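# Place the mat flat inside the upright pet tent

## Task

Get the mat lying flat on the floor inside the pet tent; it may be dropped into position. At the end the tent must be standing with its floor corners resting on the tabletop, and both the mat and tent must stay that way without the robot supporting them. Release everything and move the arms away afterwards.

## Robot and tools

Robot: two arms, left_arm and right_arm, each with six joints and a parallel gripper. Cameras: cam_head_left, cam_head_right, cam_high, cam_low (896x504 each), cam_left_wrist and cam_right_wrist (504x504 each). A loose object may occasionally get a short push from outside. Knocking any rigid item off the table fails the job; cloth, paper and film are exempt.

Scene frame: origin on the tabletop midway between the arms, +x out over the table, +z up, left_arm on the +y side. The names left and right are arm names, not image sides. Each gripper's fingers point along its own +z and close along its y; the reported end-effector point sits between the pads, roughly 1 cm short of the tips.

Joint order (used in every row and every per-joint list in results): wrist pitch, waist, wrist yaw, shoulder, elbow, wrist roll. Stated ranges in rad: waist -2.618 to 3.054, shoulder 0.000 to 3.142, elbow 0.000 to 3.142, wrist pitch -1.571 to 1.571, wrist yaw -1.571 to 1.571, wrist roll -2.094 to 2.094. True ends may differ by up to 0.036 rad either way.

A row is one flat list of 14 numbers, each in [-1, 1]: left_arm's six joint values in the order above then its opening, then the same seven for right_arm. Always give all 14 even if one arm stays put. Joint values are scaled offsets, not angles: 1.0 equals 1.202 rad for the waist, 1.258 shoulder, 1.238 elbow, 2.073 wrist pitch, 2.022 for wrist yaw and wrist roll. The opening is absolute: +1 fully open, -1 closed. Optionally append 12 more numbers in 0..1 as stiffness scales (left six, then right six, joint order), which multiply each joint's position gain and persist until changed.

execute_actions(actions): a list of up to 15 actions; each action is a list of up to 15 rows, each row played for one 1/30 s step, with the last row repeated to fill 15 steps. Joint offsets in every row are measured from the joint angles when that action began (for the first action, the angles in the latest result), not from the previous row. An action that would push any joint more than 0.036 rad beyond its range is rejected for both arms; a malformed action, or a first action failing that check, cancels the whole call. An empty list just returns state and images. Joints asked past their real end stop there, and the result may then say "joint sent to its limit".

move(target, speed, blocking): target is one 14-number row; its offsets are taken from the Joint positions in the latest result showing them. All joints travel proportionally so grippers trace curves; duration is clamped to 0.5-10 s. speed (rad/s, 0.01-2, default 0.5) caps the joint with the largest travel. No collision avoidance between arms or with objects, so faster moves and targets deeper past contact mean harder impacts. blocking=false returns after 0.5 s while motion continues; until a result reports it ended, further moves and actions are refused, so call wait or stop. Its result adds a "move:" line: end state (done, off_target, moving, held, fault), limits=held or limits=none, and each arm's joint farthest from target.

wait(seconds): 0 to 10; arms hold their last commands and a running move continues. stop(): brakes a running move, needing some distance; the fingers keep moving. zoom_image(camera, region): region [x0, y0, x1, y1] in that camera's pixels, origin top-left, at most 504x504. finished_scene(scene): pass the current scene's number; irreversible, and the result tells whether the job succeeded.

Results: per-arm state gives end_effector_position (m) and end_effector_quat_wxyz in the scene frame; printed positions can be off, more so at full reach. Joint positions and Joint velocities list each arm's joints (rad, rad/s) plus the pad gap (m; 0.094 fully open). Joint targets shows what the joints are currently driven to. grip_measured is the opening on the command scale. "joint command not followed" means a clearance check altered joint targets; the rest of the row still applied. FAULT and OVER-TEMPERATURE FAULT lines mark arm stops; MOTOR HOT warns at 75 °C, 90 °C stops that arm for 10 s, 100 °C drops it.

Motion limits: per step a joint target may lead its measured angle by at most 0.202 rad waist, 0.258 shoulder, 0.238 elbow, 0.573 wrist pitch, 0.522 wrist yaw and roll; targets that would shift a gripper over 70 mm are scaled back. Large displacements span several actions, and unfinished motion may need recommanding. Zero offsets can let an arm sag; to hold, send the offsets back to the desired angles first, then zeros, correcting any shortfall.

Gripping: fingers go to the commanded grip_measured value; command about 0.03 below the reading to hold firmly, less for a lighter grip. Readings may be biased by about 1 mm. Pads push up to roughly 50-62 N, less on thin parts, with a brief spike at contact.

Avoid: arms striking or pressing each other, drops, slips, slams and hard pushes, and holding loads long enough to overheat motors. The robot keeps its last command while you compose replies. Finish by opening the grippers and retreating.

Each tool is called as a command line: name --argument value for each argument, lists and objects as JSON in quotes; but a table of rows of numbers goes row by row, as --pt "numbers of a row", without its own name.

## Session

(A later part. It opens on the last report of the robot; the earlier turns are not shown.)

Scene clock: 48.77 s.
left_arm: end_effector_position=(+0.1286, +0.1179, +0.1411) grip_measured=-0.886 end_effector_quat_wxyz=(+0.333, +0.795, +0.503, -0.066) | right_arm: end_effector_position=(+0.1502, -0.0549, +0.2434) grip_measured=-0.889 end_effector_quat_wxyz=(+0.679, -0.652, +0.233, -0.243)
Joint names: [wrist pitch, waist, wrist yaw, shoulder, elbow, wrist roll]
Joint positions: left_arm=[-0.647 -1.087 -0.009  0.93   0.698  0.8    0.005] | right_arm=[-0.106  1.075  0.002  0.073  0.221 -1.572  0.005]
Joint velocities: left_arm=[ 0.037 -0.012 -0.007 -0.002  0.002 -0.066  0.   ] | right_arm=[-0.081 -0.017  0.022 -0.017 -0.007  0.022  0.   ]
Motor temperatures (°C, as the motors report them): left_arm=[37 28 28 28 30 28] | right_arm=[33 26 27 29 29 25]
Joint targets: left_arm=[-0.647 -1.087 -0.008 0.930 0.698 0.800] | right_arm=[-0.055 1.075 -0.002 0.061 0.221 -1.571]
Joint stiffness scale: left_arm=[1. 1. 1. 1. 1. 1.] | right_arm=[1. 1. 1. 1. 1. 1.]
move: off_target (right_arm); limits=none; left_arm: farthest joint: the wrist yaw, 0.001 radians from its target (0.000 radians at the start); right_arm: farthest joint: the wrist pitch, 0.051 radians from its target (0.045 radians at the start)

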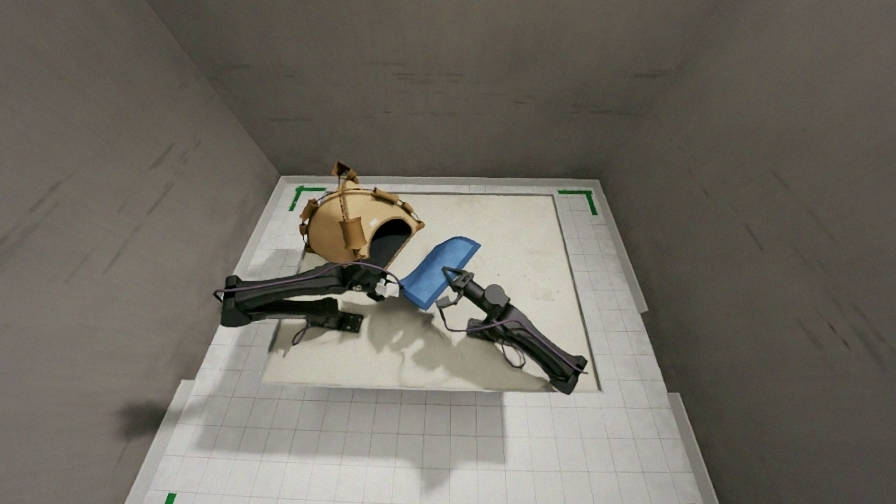

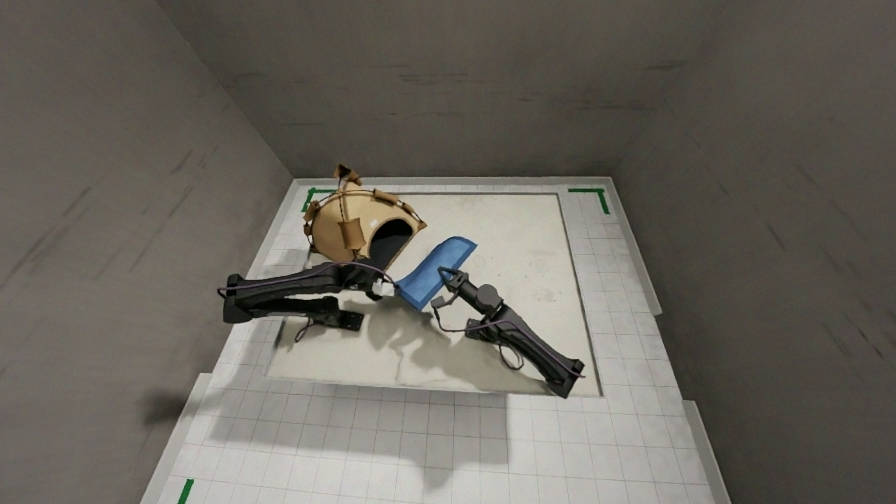

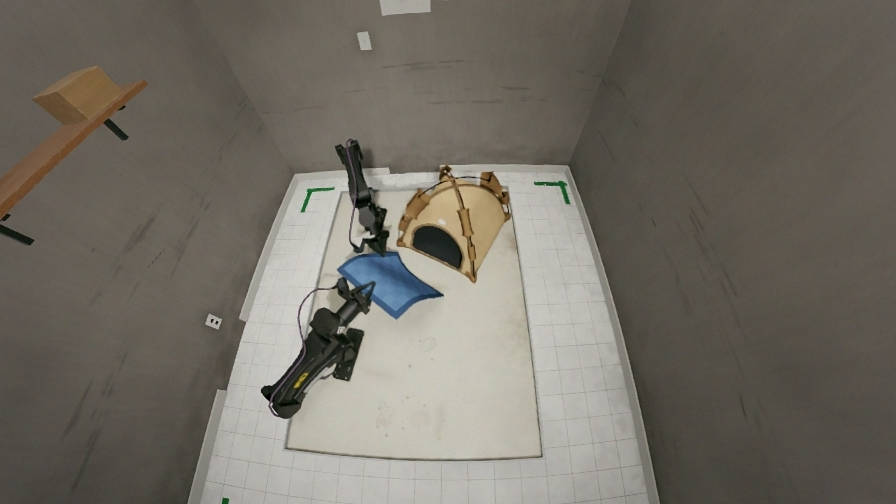

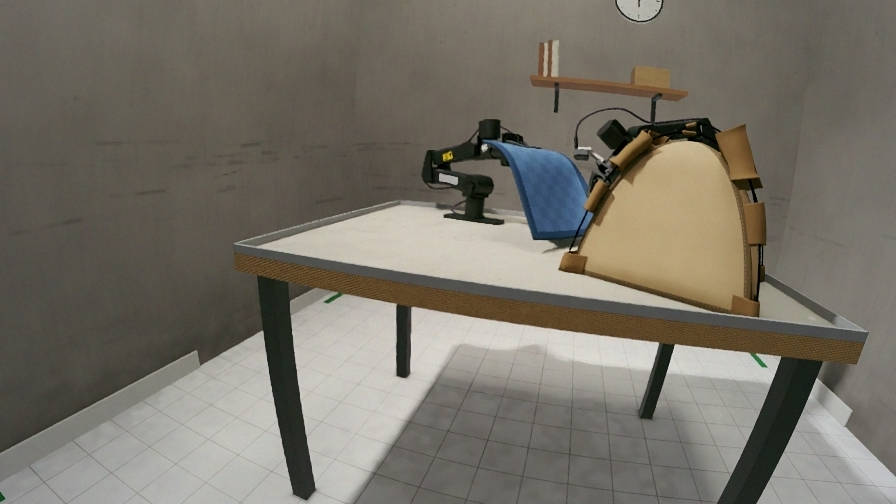

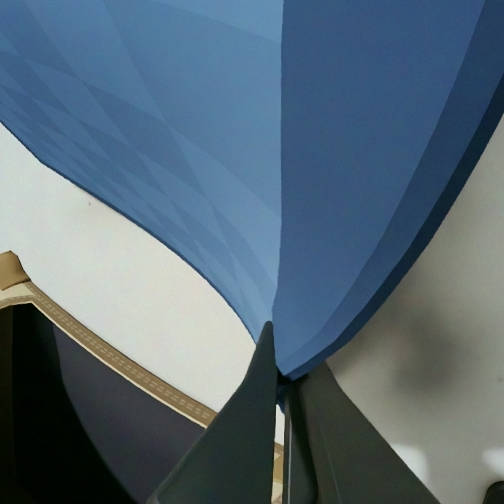

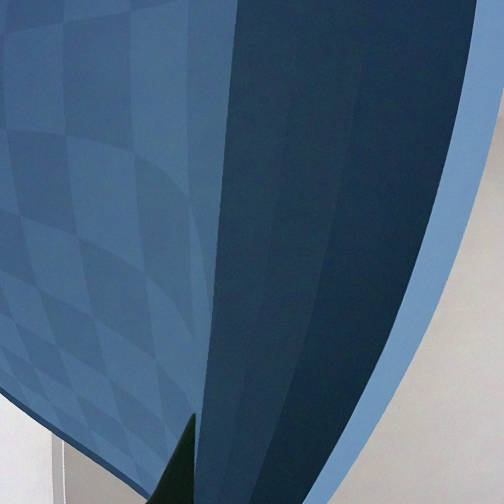

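execute_actions --actions '[]'

Scene clock: 50.30 s.
left_arm: end_effector_position=(+0.1286, +0.1179, +0.1412) grip_measured=-0.886 end_effector_quat_wxyz=(+0.333, +0.795, +0.503, -0.066) | right_arm: end_effector_position=(+0.1502, -0.0549, +0.2435) grip_measured=-0.889 end_effector_quat_wxyz=(+0.679, -0.652, +0.233, -0.243)
Joint names: [wrist pitch, waist, wrist yaw, shoulder, elbow, wrist roll]
Joint positions: left_arm=[-0.646 -1.087 -0.009  0.93   0.698  0.8    0.005] | right_arm=[-0.106  1.075  0.002  0.073  0.221 -1.572  0.005]
Joint velocities: left_arm=[ 0.007 -0.002 -0.022 -0.012 -0.002 -0.022 -0.001] | right_arm=[ 0.037  0.012  0.007  0.012 -0.002 -0.037 -0.001]
Motor temperatures (°C, as the motors report them): left_arm=[37 28 28 27 30 28] | right_arm=[33 26 27 29 29 25]
Joint targets: left_arm=[-0.647 -1.087 -0.008 0.930 0.698 0.800] | right_arm=[-0.055 1.075 -0.002 0.061 0.221 -1.571]
Joint stiffness scale: left_arm=[1. 1. 1. 1. 1. 1.] | right_arm=[1. 1. 1. 1. 1. 1.]

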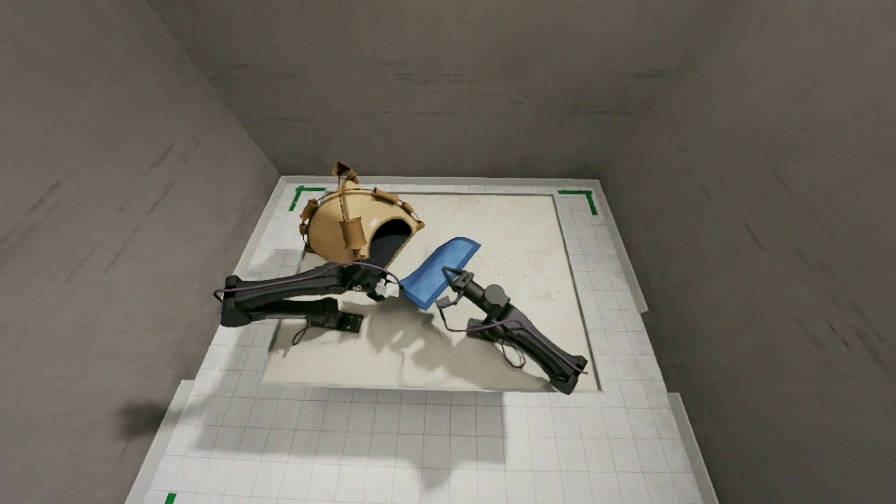

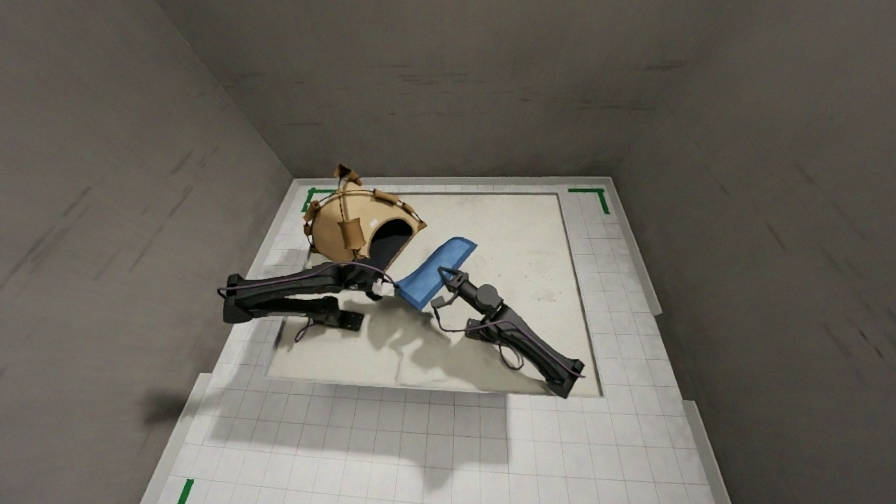

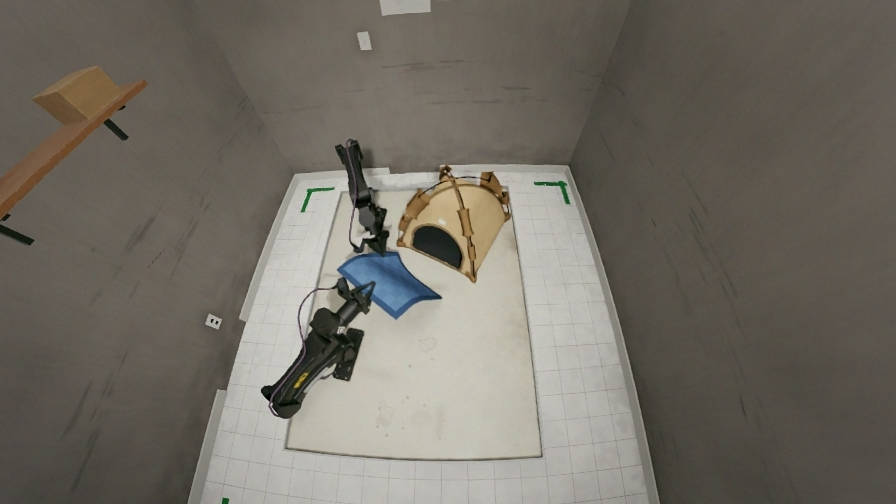

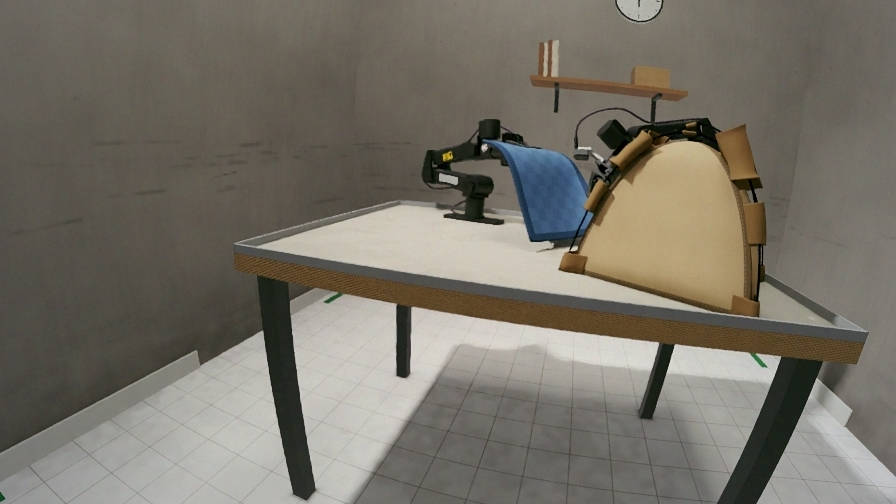

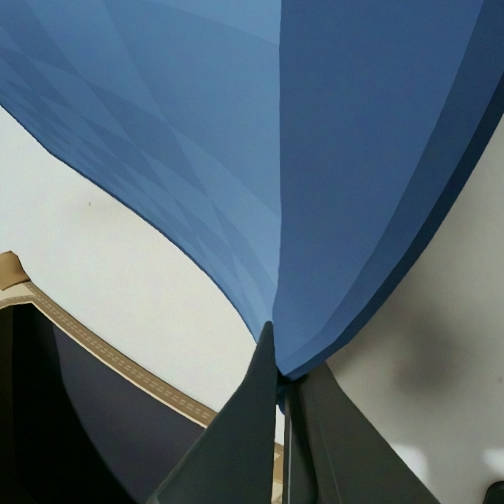

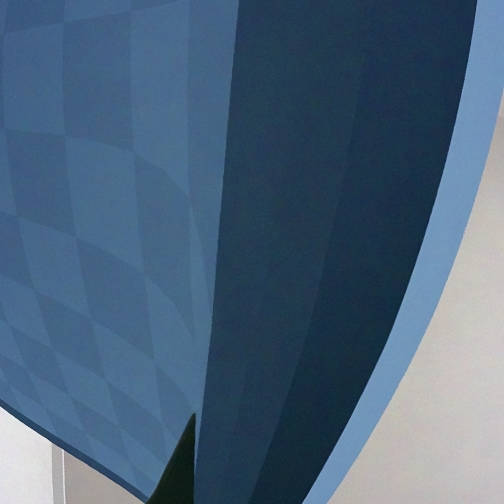

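move --target '[-0.044,0.137,0,0.095,0.182,0,-0.915,0.06,0,0,0,0.01,0,-0.915]' --speed 0.2

Scene clock: 52.93 s.
left_arm: end_effector_position=(+0.1767, +0.1179, +0.1803) grip_measured=-0.886 end_effector_quat_wxyz=(+0.336, +0.754, +0.563, -0.039) | right_arm: end_effector_position=(+0.1533, -0.0601, +0.2658) grip_measured=-0.889 end_effector_quat_wxyz=(+0.704, -0.617, +0.231, -0.265)
Joint names: [wrist pitch, waist, wrist yaw, shoulder, elbow, wrist roll]
Joint positions: left_arm=[-0.747 -0.933 -0.009  1.033  0.899  0.802  0.005] | right_arm=[-0.016  1.075  0.034  0.073  0.221 -1.578  0.005]
Joint velocities: left_arm=[ 0.007  0.017 -0.007  0.007  0.002 -0.007 -0.002] | right_arm=[-0.007 -0.007 -0.007 -0.017 -0.007  0.007 -0.001]
Motor temperatures (°C, as the motors report them): left_arm=[38 28 28 27 30 28] | right_arm=[34 26 27 28 29 25]
Joint targets: left_arm=[-0.738 -0.922 -0.009 1.049 0.924 0.800] | right_arm=[0.018 1.075 0.002 0.073 0.233 -1.572]
Joint stiffness scale: left_arm=[1. 1. 1. 1. 1. 1.] | right_arm=[1. 1. 1. 1. 1. 1.]
move: off_target (left_arm, right_arm); limits=none; left_arm: farthest joint: the elbow, 0.025 radians from its target (0.225 radians at the start); right_arm: farthest joint: the wrist pitch, 0.034 radians from its target (0.124 radians at the start)

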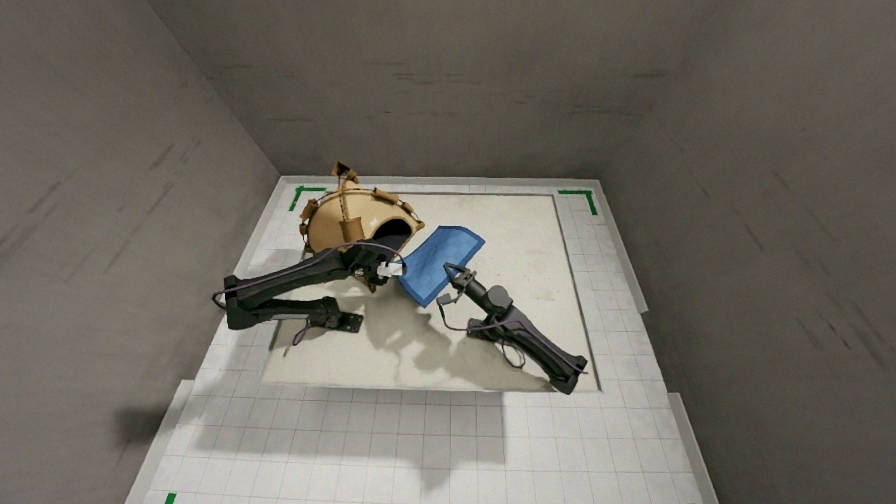

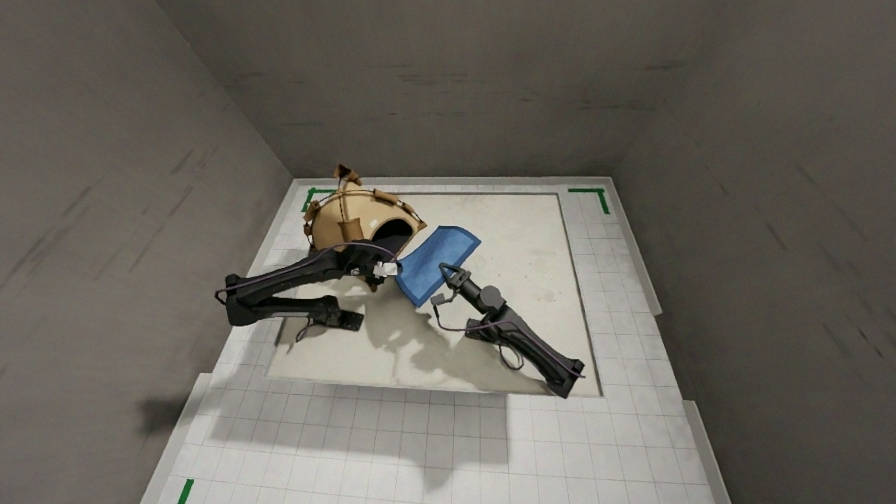

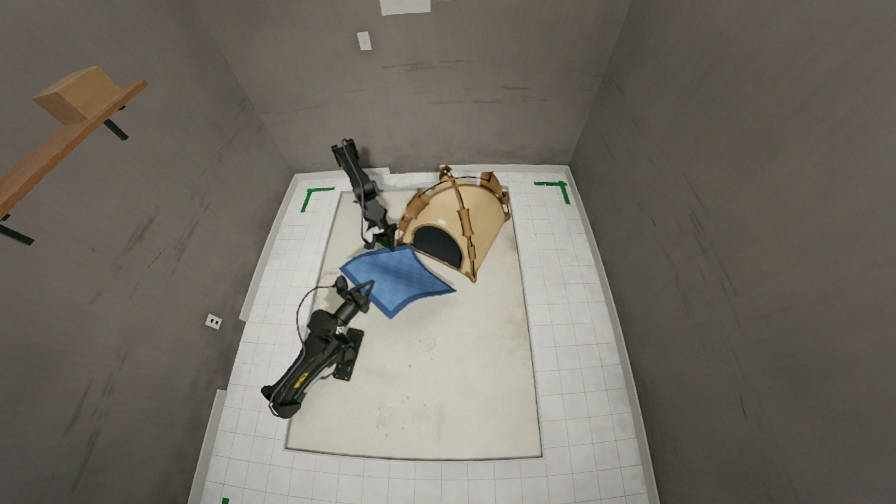

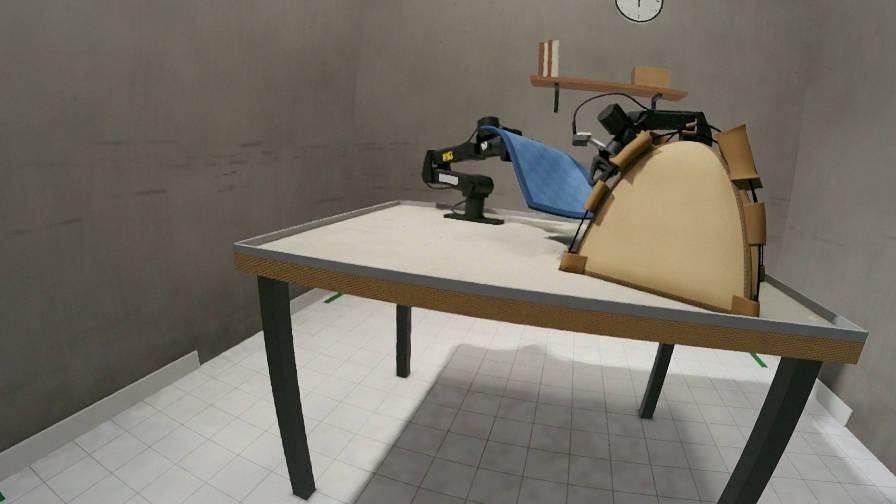

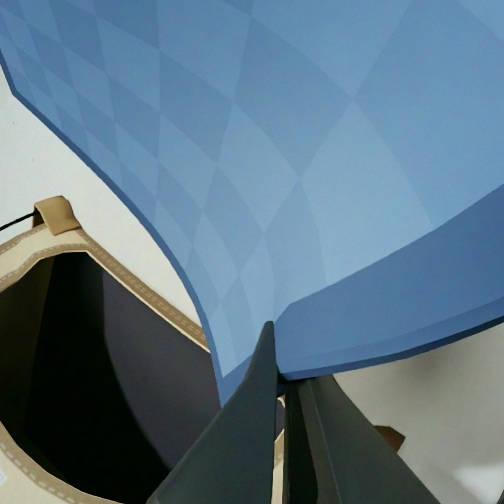

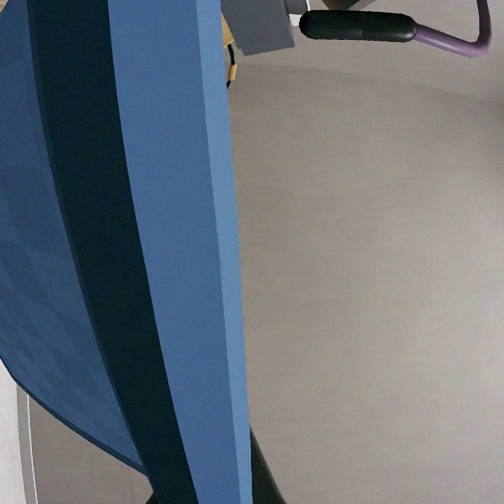

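move --target '[0,0,0,0.01,0.02,0,-0.915,0.10,0,-0.06,0,-0.165,0.25,-0.915]' --speed 0.3

zoom_image --camera "cam_high" --region '[310,170,530,340]'

Scene clock: 56.20 s.
left_arm: end_effector_position=(+0.1724, +0.1289, +0.1712) grip_measured=-0.886 end_effector_quat_wxyz=(+0.308, +0.762, +0.568, -0.031) | right_arm: end_effector_position=(+0.1555, -0.0435, +0.2177) grip_measured=-0.889 end_effector_quat_wxyz=(+0.746, -0.557, +0.356, -0.074)
Joint names: [wrist pitch, waist, wrist yaw, shoulder, elbow, wrist roll]
Joint positions: left_arm=[-0.806 -0.933 -0.018  1.033  0.899  0.805  0.005] | right_arm=[ 0.172  1.075 -0.016  0.073  0.027 -1.099  0.005]
Joint velocities: left_arm=[-0.022 -0.007  0.037 -0.002  0.017  0.022  0.001] | right_arm=[-0.007  0.007 -0.022  0.002  0.002  0.007  0.001]
Motor temperatures (°C, as the motors report them): left_arm=[38 28 28 27 30 28] | right_arm=[34 26 28 28 29 25]
Joint targets: left_arm=[-0.747 -0.933 -0.009 1.046 0.923 0.802] | right_arm=[0.192 1.075 -0.088 0.073 0.016 -1.072]
Joint stiffness scale: left_arm=[1. 1. 1. 1. 1. 1.] | right_arm=[1. 1. 1. 1. 1. 1.]
move: off_target (left_arm, right_arm); limits=none; left_arm: farthest joint: the wrist pitch, 0.059 radians from its target (0.000 radians at the start); right_arm: farthest joint: the wrist yaw, 0.072 radians from its target (0.121 radians at the start)

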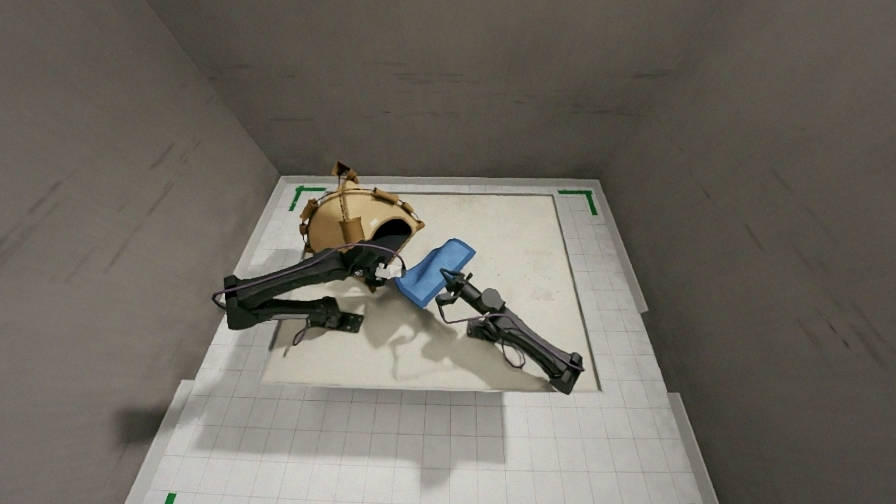

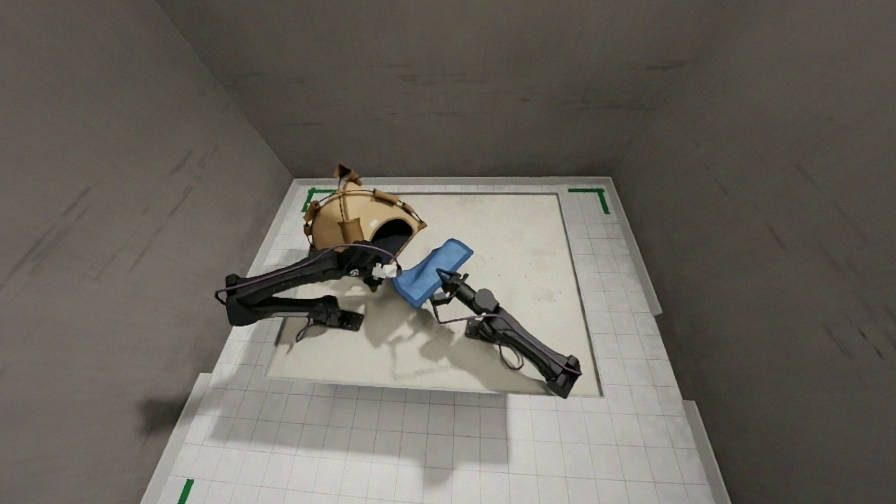

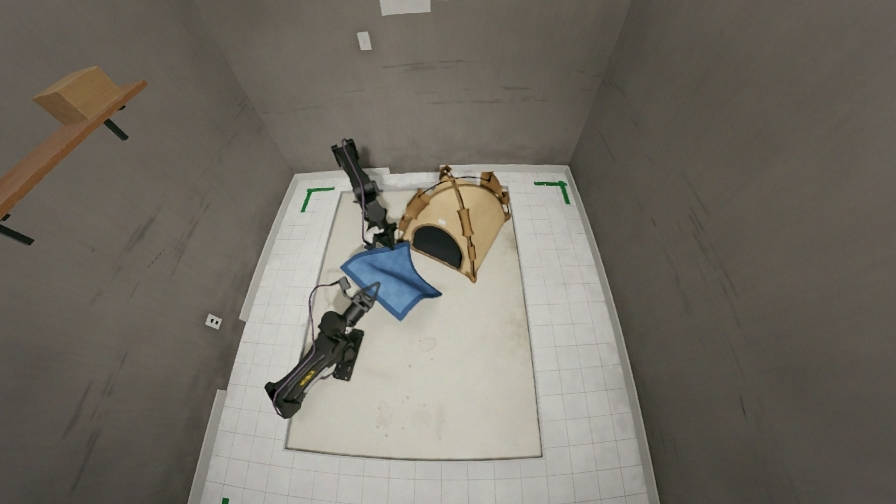

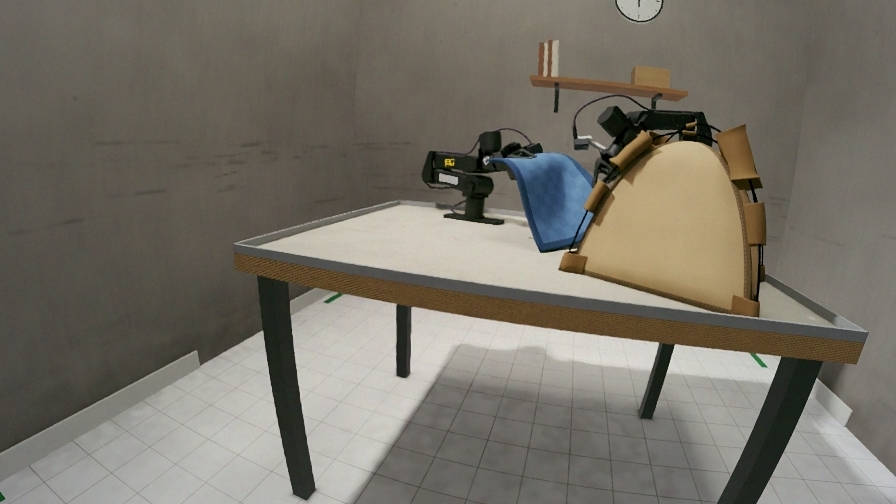

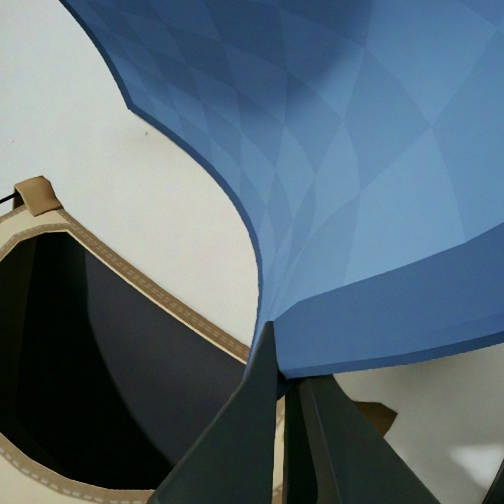

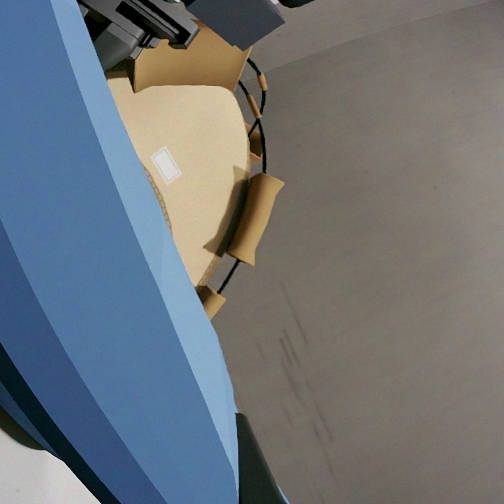

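Region (310, 170, 530, 340) of cam_high's 896x504 image, scaled by 2.291, with more detail than that image has; it fills the top 389 rows of this view, and the rest is white.

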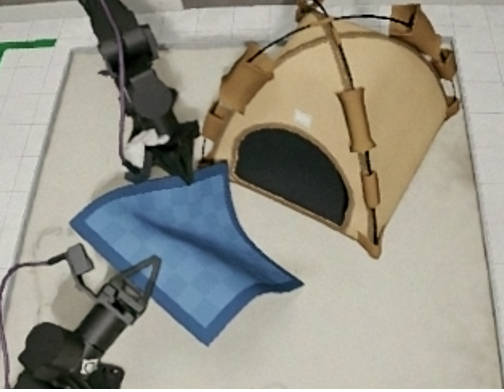

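move --target '[0.04,0.185,0,0.01,0.02,0,-0.915,0.228,-0.04,-0.04,0.508,0.155,0.01,-0.915]' --speed 0.3

zoom_image --camera "cam_high" --region '[310,170,530,340]'

Scene clock: 59.80 s.
left_arm: end_effector_position=(+0.2267, +0.1610, +0.1761) grip_measured=-0.886 end_effector_quat_wxyz=(+0.325, +0.693, +0.643, +0.008) | right_arm: end_effector_position=(+0.2019, -0.0073, +0.2409) grip_measured=-0.889 end_effector_quat_wxyz=(+0.732, -0.563, +0.373, -0.089)
Joint names: [wrist pitch, waist, wrist yaw, shoulder, elbow, wrist roll]
Joint positions: left_arm=[-0.774 -0.719 -0.031  1.033  0.899  0.808  0.005] | right_arm=[ 0.608  1.025 -0.029  0.702  0.181 -1.104  0.005]
Joint velocities: left_arm=[-0.022  0.012  0.051  0.007  0.002 -0.007 -0.001] | right_arm=[-0.051 -0.017  0.007  0.002 -0.017  0.022  0.   ]
Motor temperatures (°C, as the motors report them): left_arm=[39 28 28 27 31 28] | right_arm=[34 26 28 28 29 25]
Joint targets: left_arm=[-0.723 -0.711 -0.018 1.046 0.923 0.805] | right_arm=[0.644 1.026 -0.097 0.713 0.219 -1.079]
Joint stiffness scale: left_arm=[1. 1. 1. 1. 1. 1.] | right_arm=[1. 1. 1. 1. 1. 1.]
move: off_target (left_arm, right_arm); limits=none; left_arm: farthest joint: the wrist pitch, 0.051 radians from its target (0.083 radians at the start); right_arm: farthest joint: the wrist yaw, 0.068 radians from its target (0.081 radians at the start)

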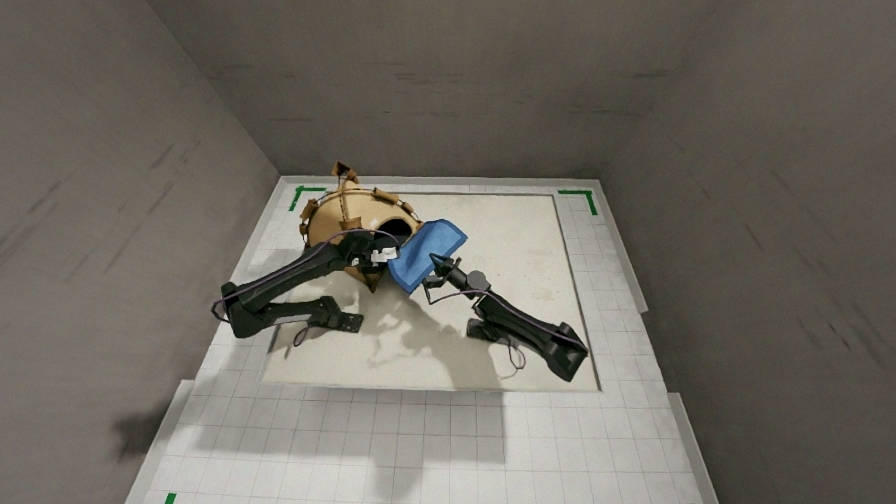

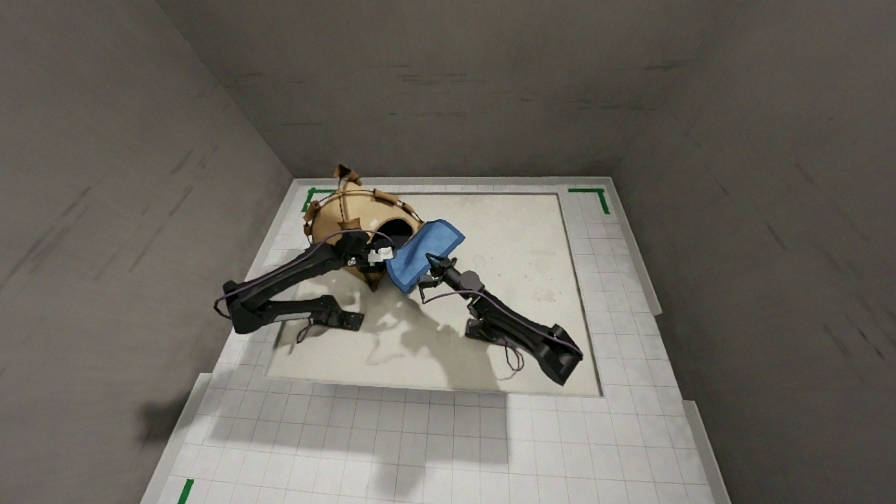

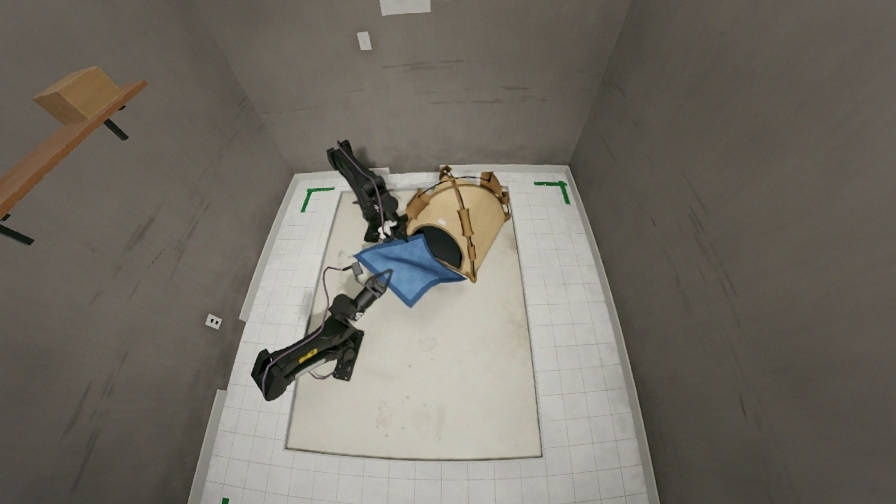

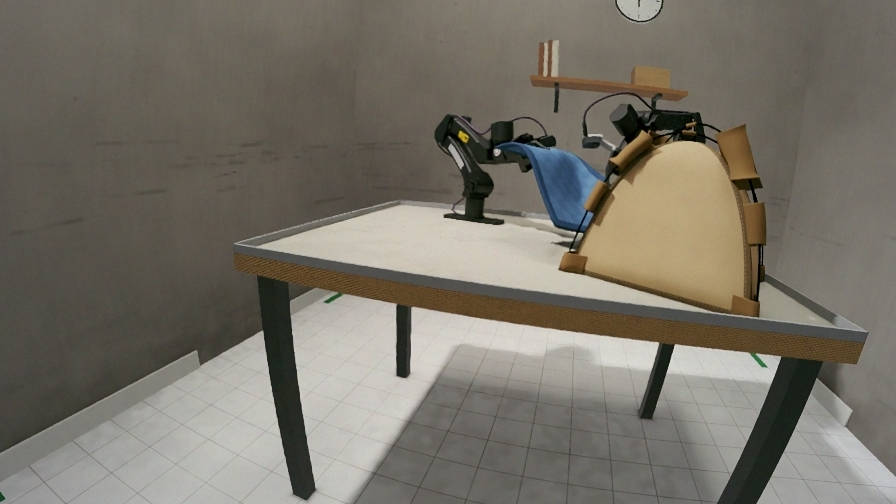

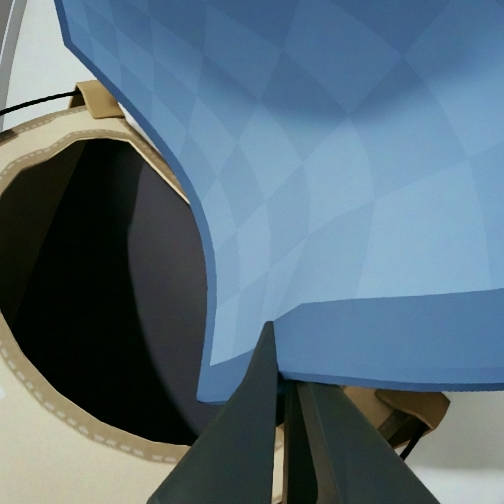

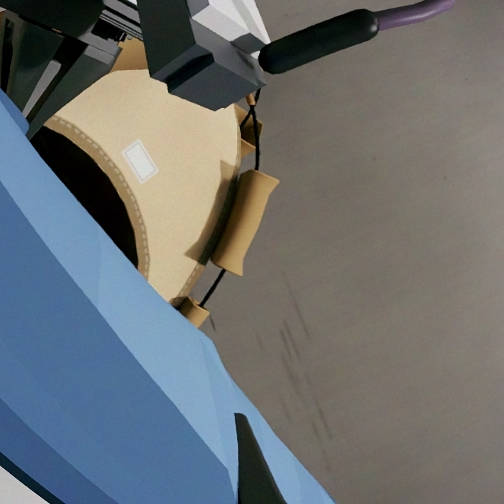

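Region (310, 170, 530, 340) of cam_high's 896x504 image, scaled by 2.291, with more detail than that image has; it fills the top 389 rows of this view, and the rest is white.

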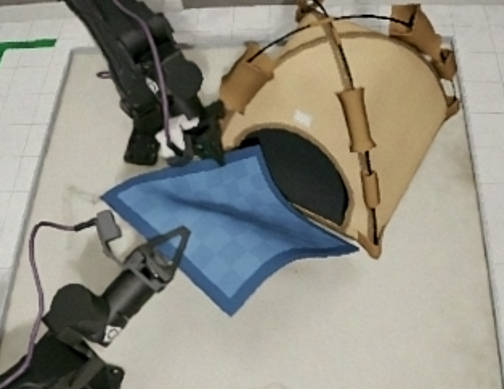

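move --target '[-0.235,0,0,0.265,0.39,0,-0.915,0.03,0.05,-0.04,0,0.03,0.15,-0.915]' --speed 0.3

zoom_image --camera "cam_high" --region '[310,170,530,340]'

Scene clock: 62.57 s.
left_arm: end_effector_position=(+0.2199, +0.1692, +0.2009) grip_measured=-0.886 end_effector_quat_wxyz=(+0.147, +0.728, +0.670, +0.013) | right_arm: end_effector_position=(+0.1904, +0.0021, +0.2414) grip_measured=-0.889 end_effector_quat_wxyz=(+0.737, -0.519, +0.431, +0.031)
Joint names: [wrist pitch, waist, wrist yaw, shoulder, elbow, wrist roll]
Joint positions: left_arm=[-1.288 -0.719 -0.032  1.347  1.358  0.811  0.005] | right_arm=[ 0.611  1.063 -0.046  0.702  0.181 -0.832  0.005]
Joint velocities: left_arm=[ 0.022 -0.007  0.095 -0.002  0.012 -0.037 -0.001] | right_arm=[ 0.007 -0.017 -0.007 -0.017 -0.007 -0.037 -0.001]
Motor temperatures (°C, as the motors report them): left_arm=[39 28 28 27 31 28] | right_arm=[35 26 28 28 29 25]
Joint targets: left_arm=[-1.261 -0.719 -0.031 1.366 1.382 0.808] | right_arm=[0.671 1.085 -0.110 0.702 0.218 -0.801]
Joint stiffness scale: left_arm=[1. 1. 1. 1. 1. 1.] | right_arm=[1. 1. 1. 1. 1. 1.]
move: off_target (left_arm, right_arm); limits=none; left_arm: farthest joint: the wrist pitch, 0.027 radians from its target (0.487 radians at the start); right_arm: farthest joint: the wrist yaw, 0.064 radians from its target (0.081 radians at the start)

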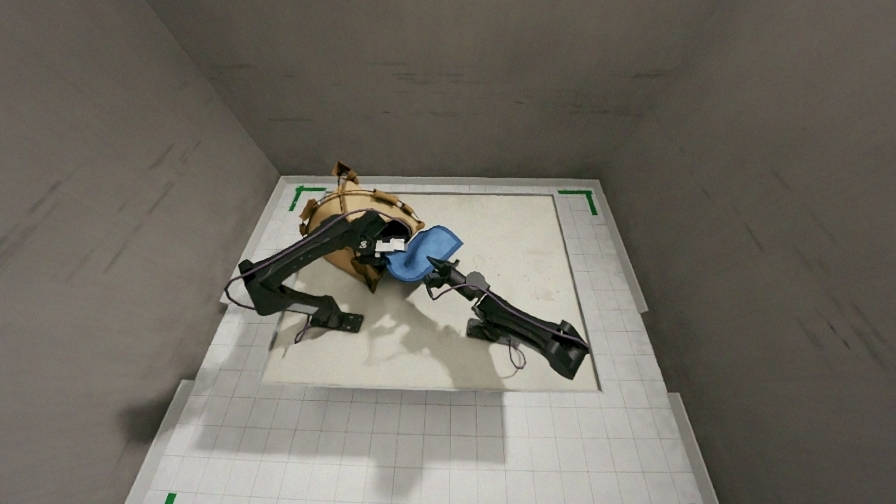

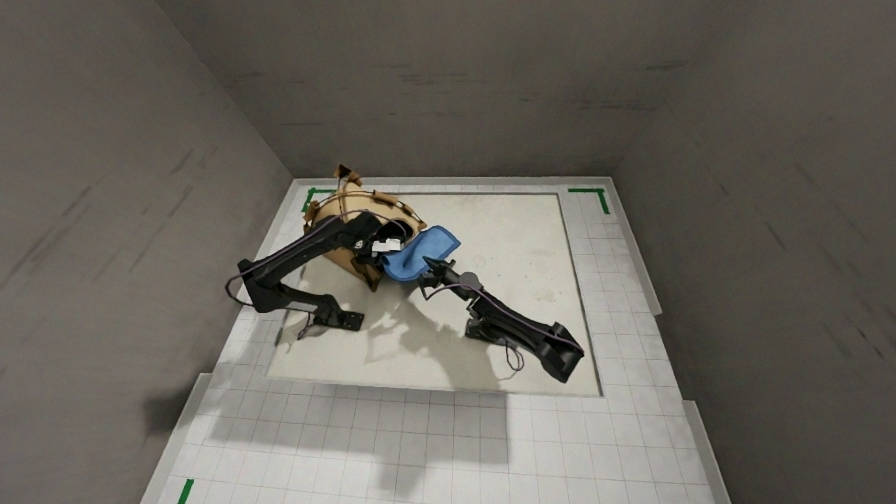

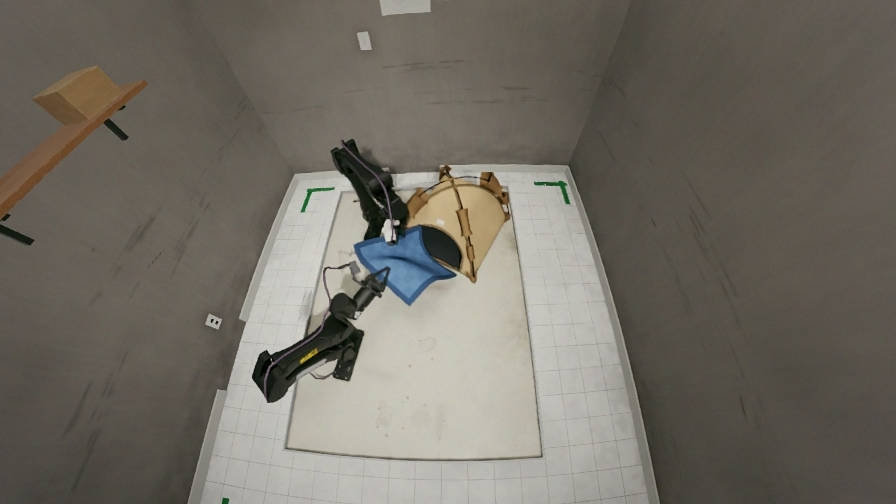

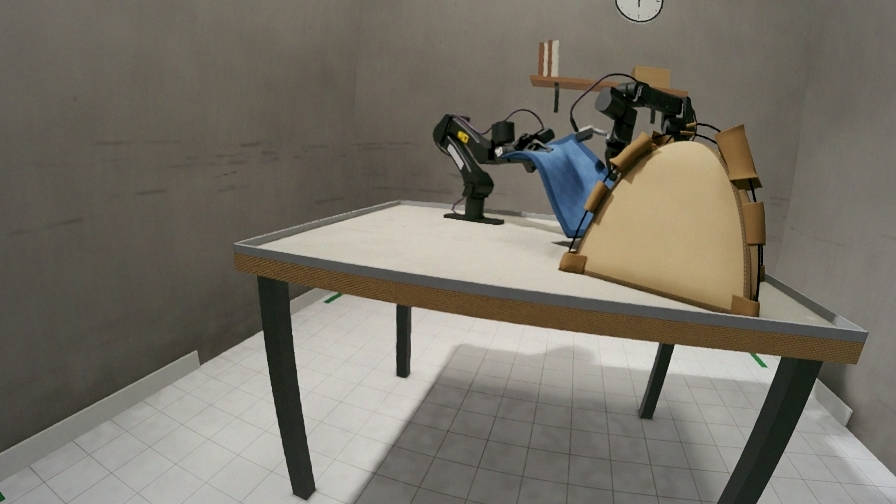

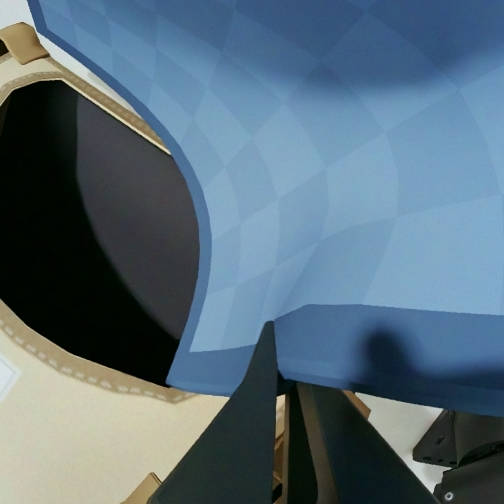

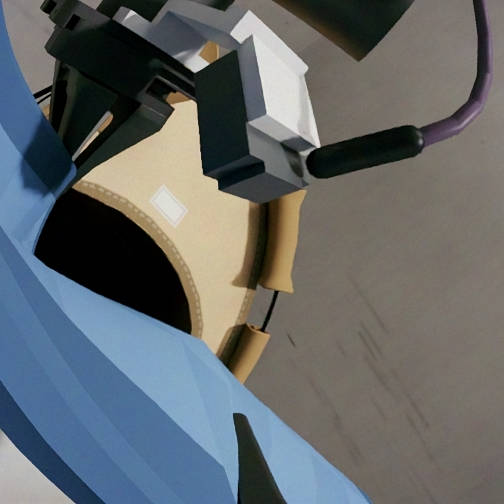

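Region (310, 170, 530, 340) of cam_high's 896x504 image, scaled by 2.291, with more detail than that image has; it fills the top 389 rows of this view, and the rest is white.

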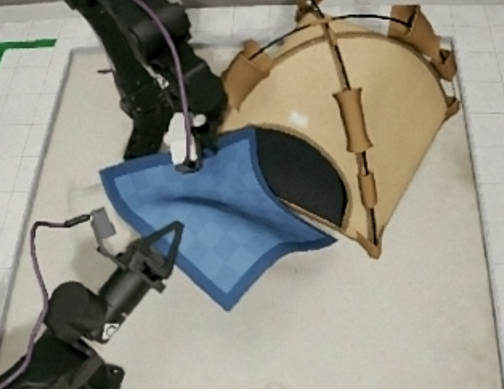

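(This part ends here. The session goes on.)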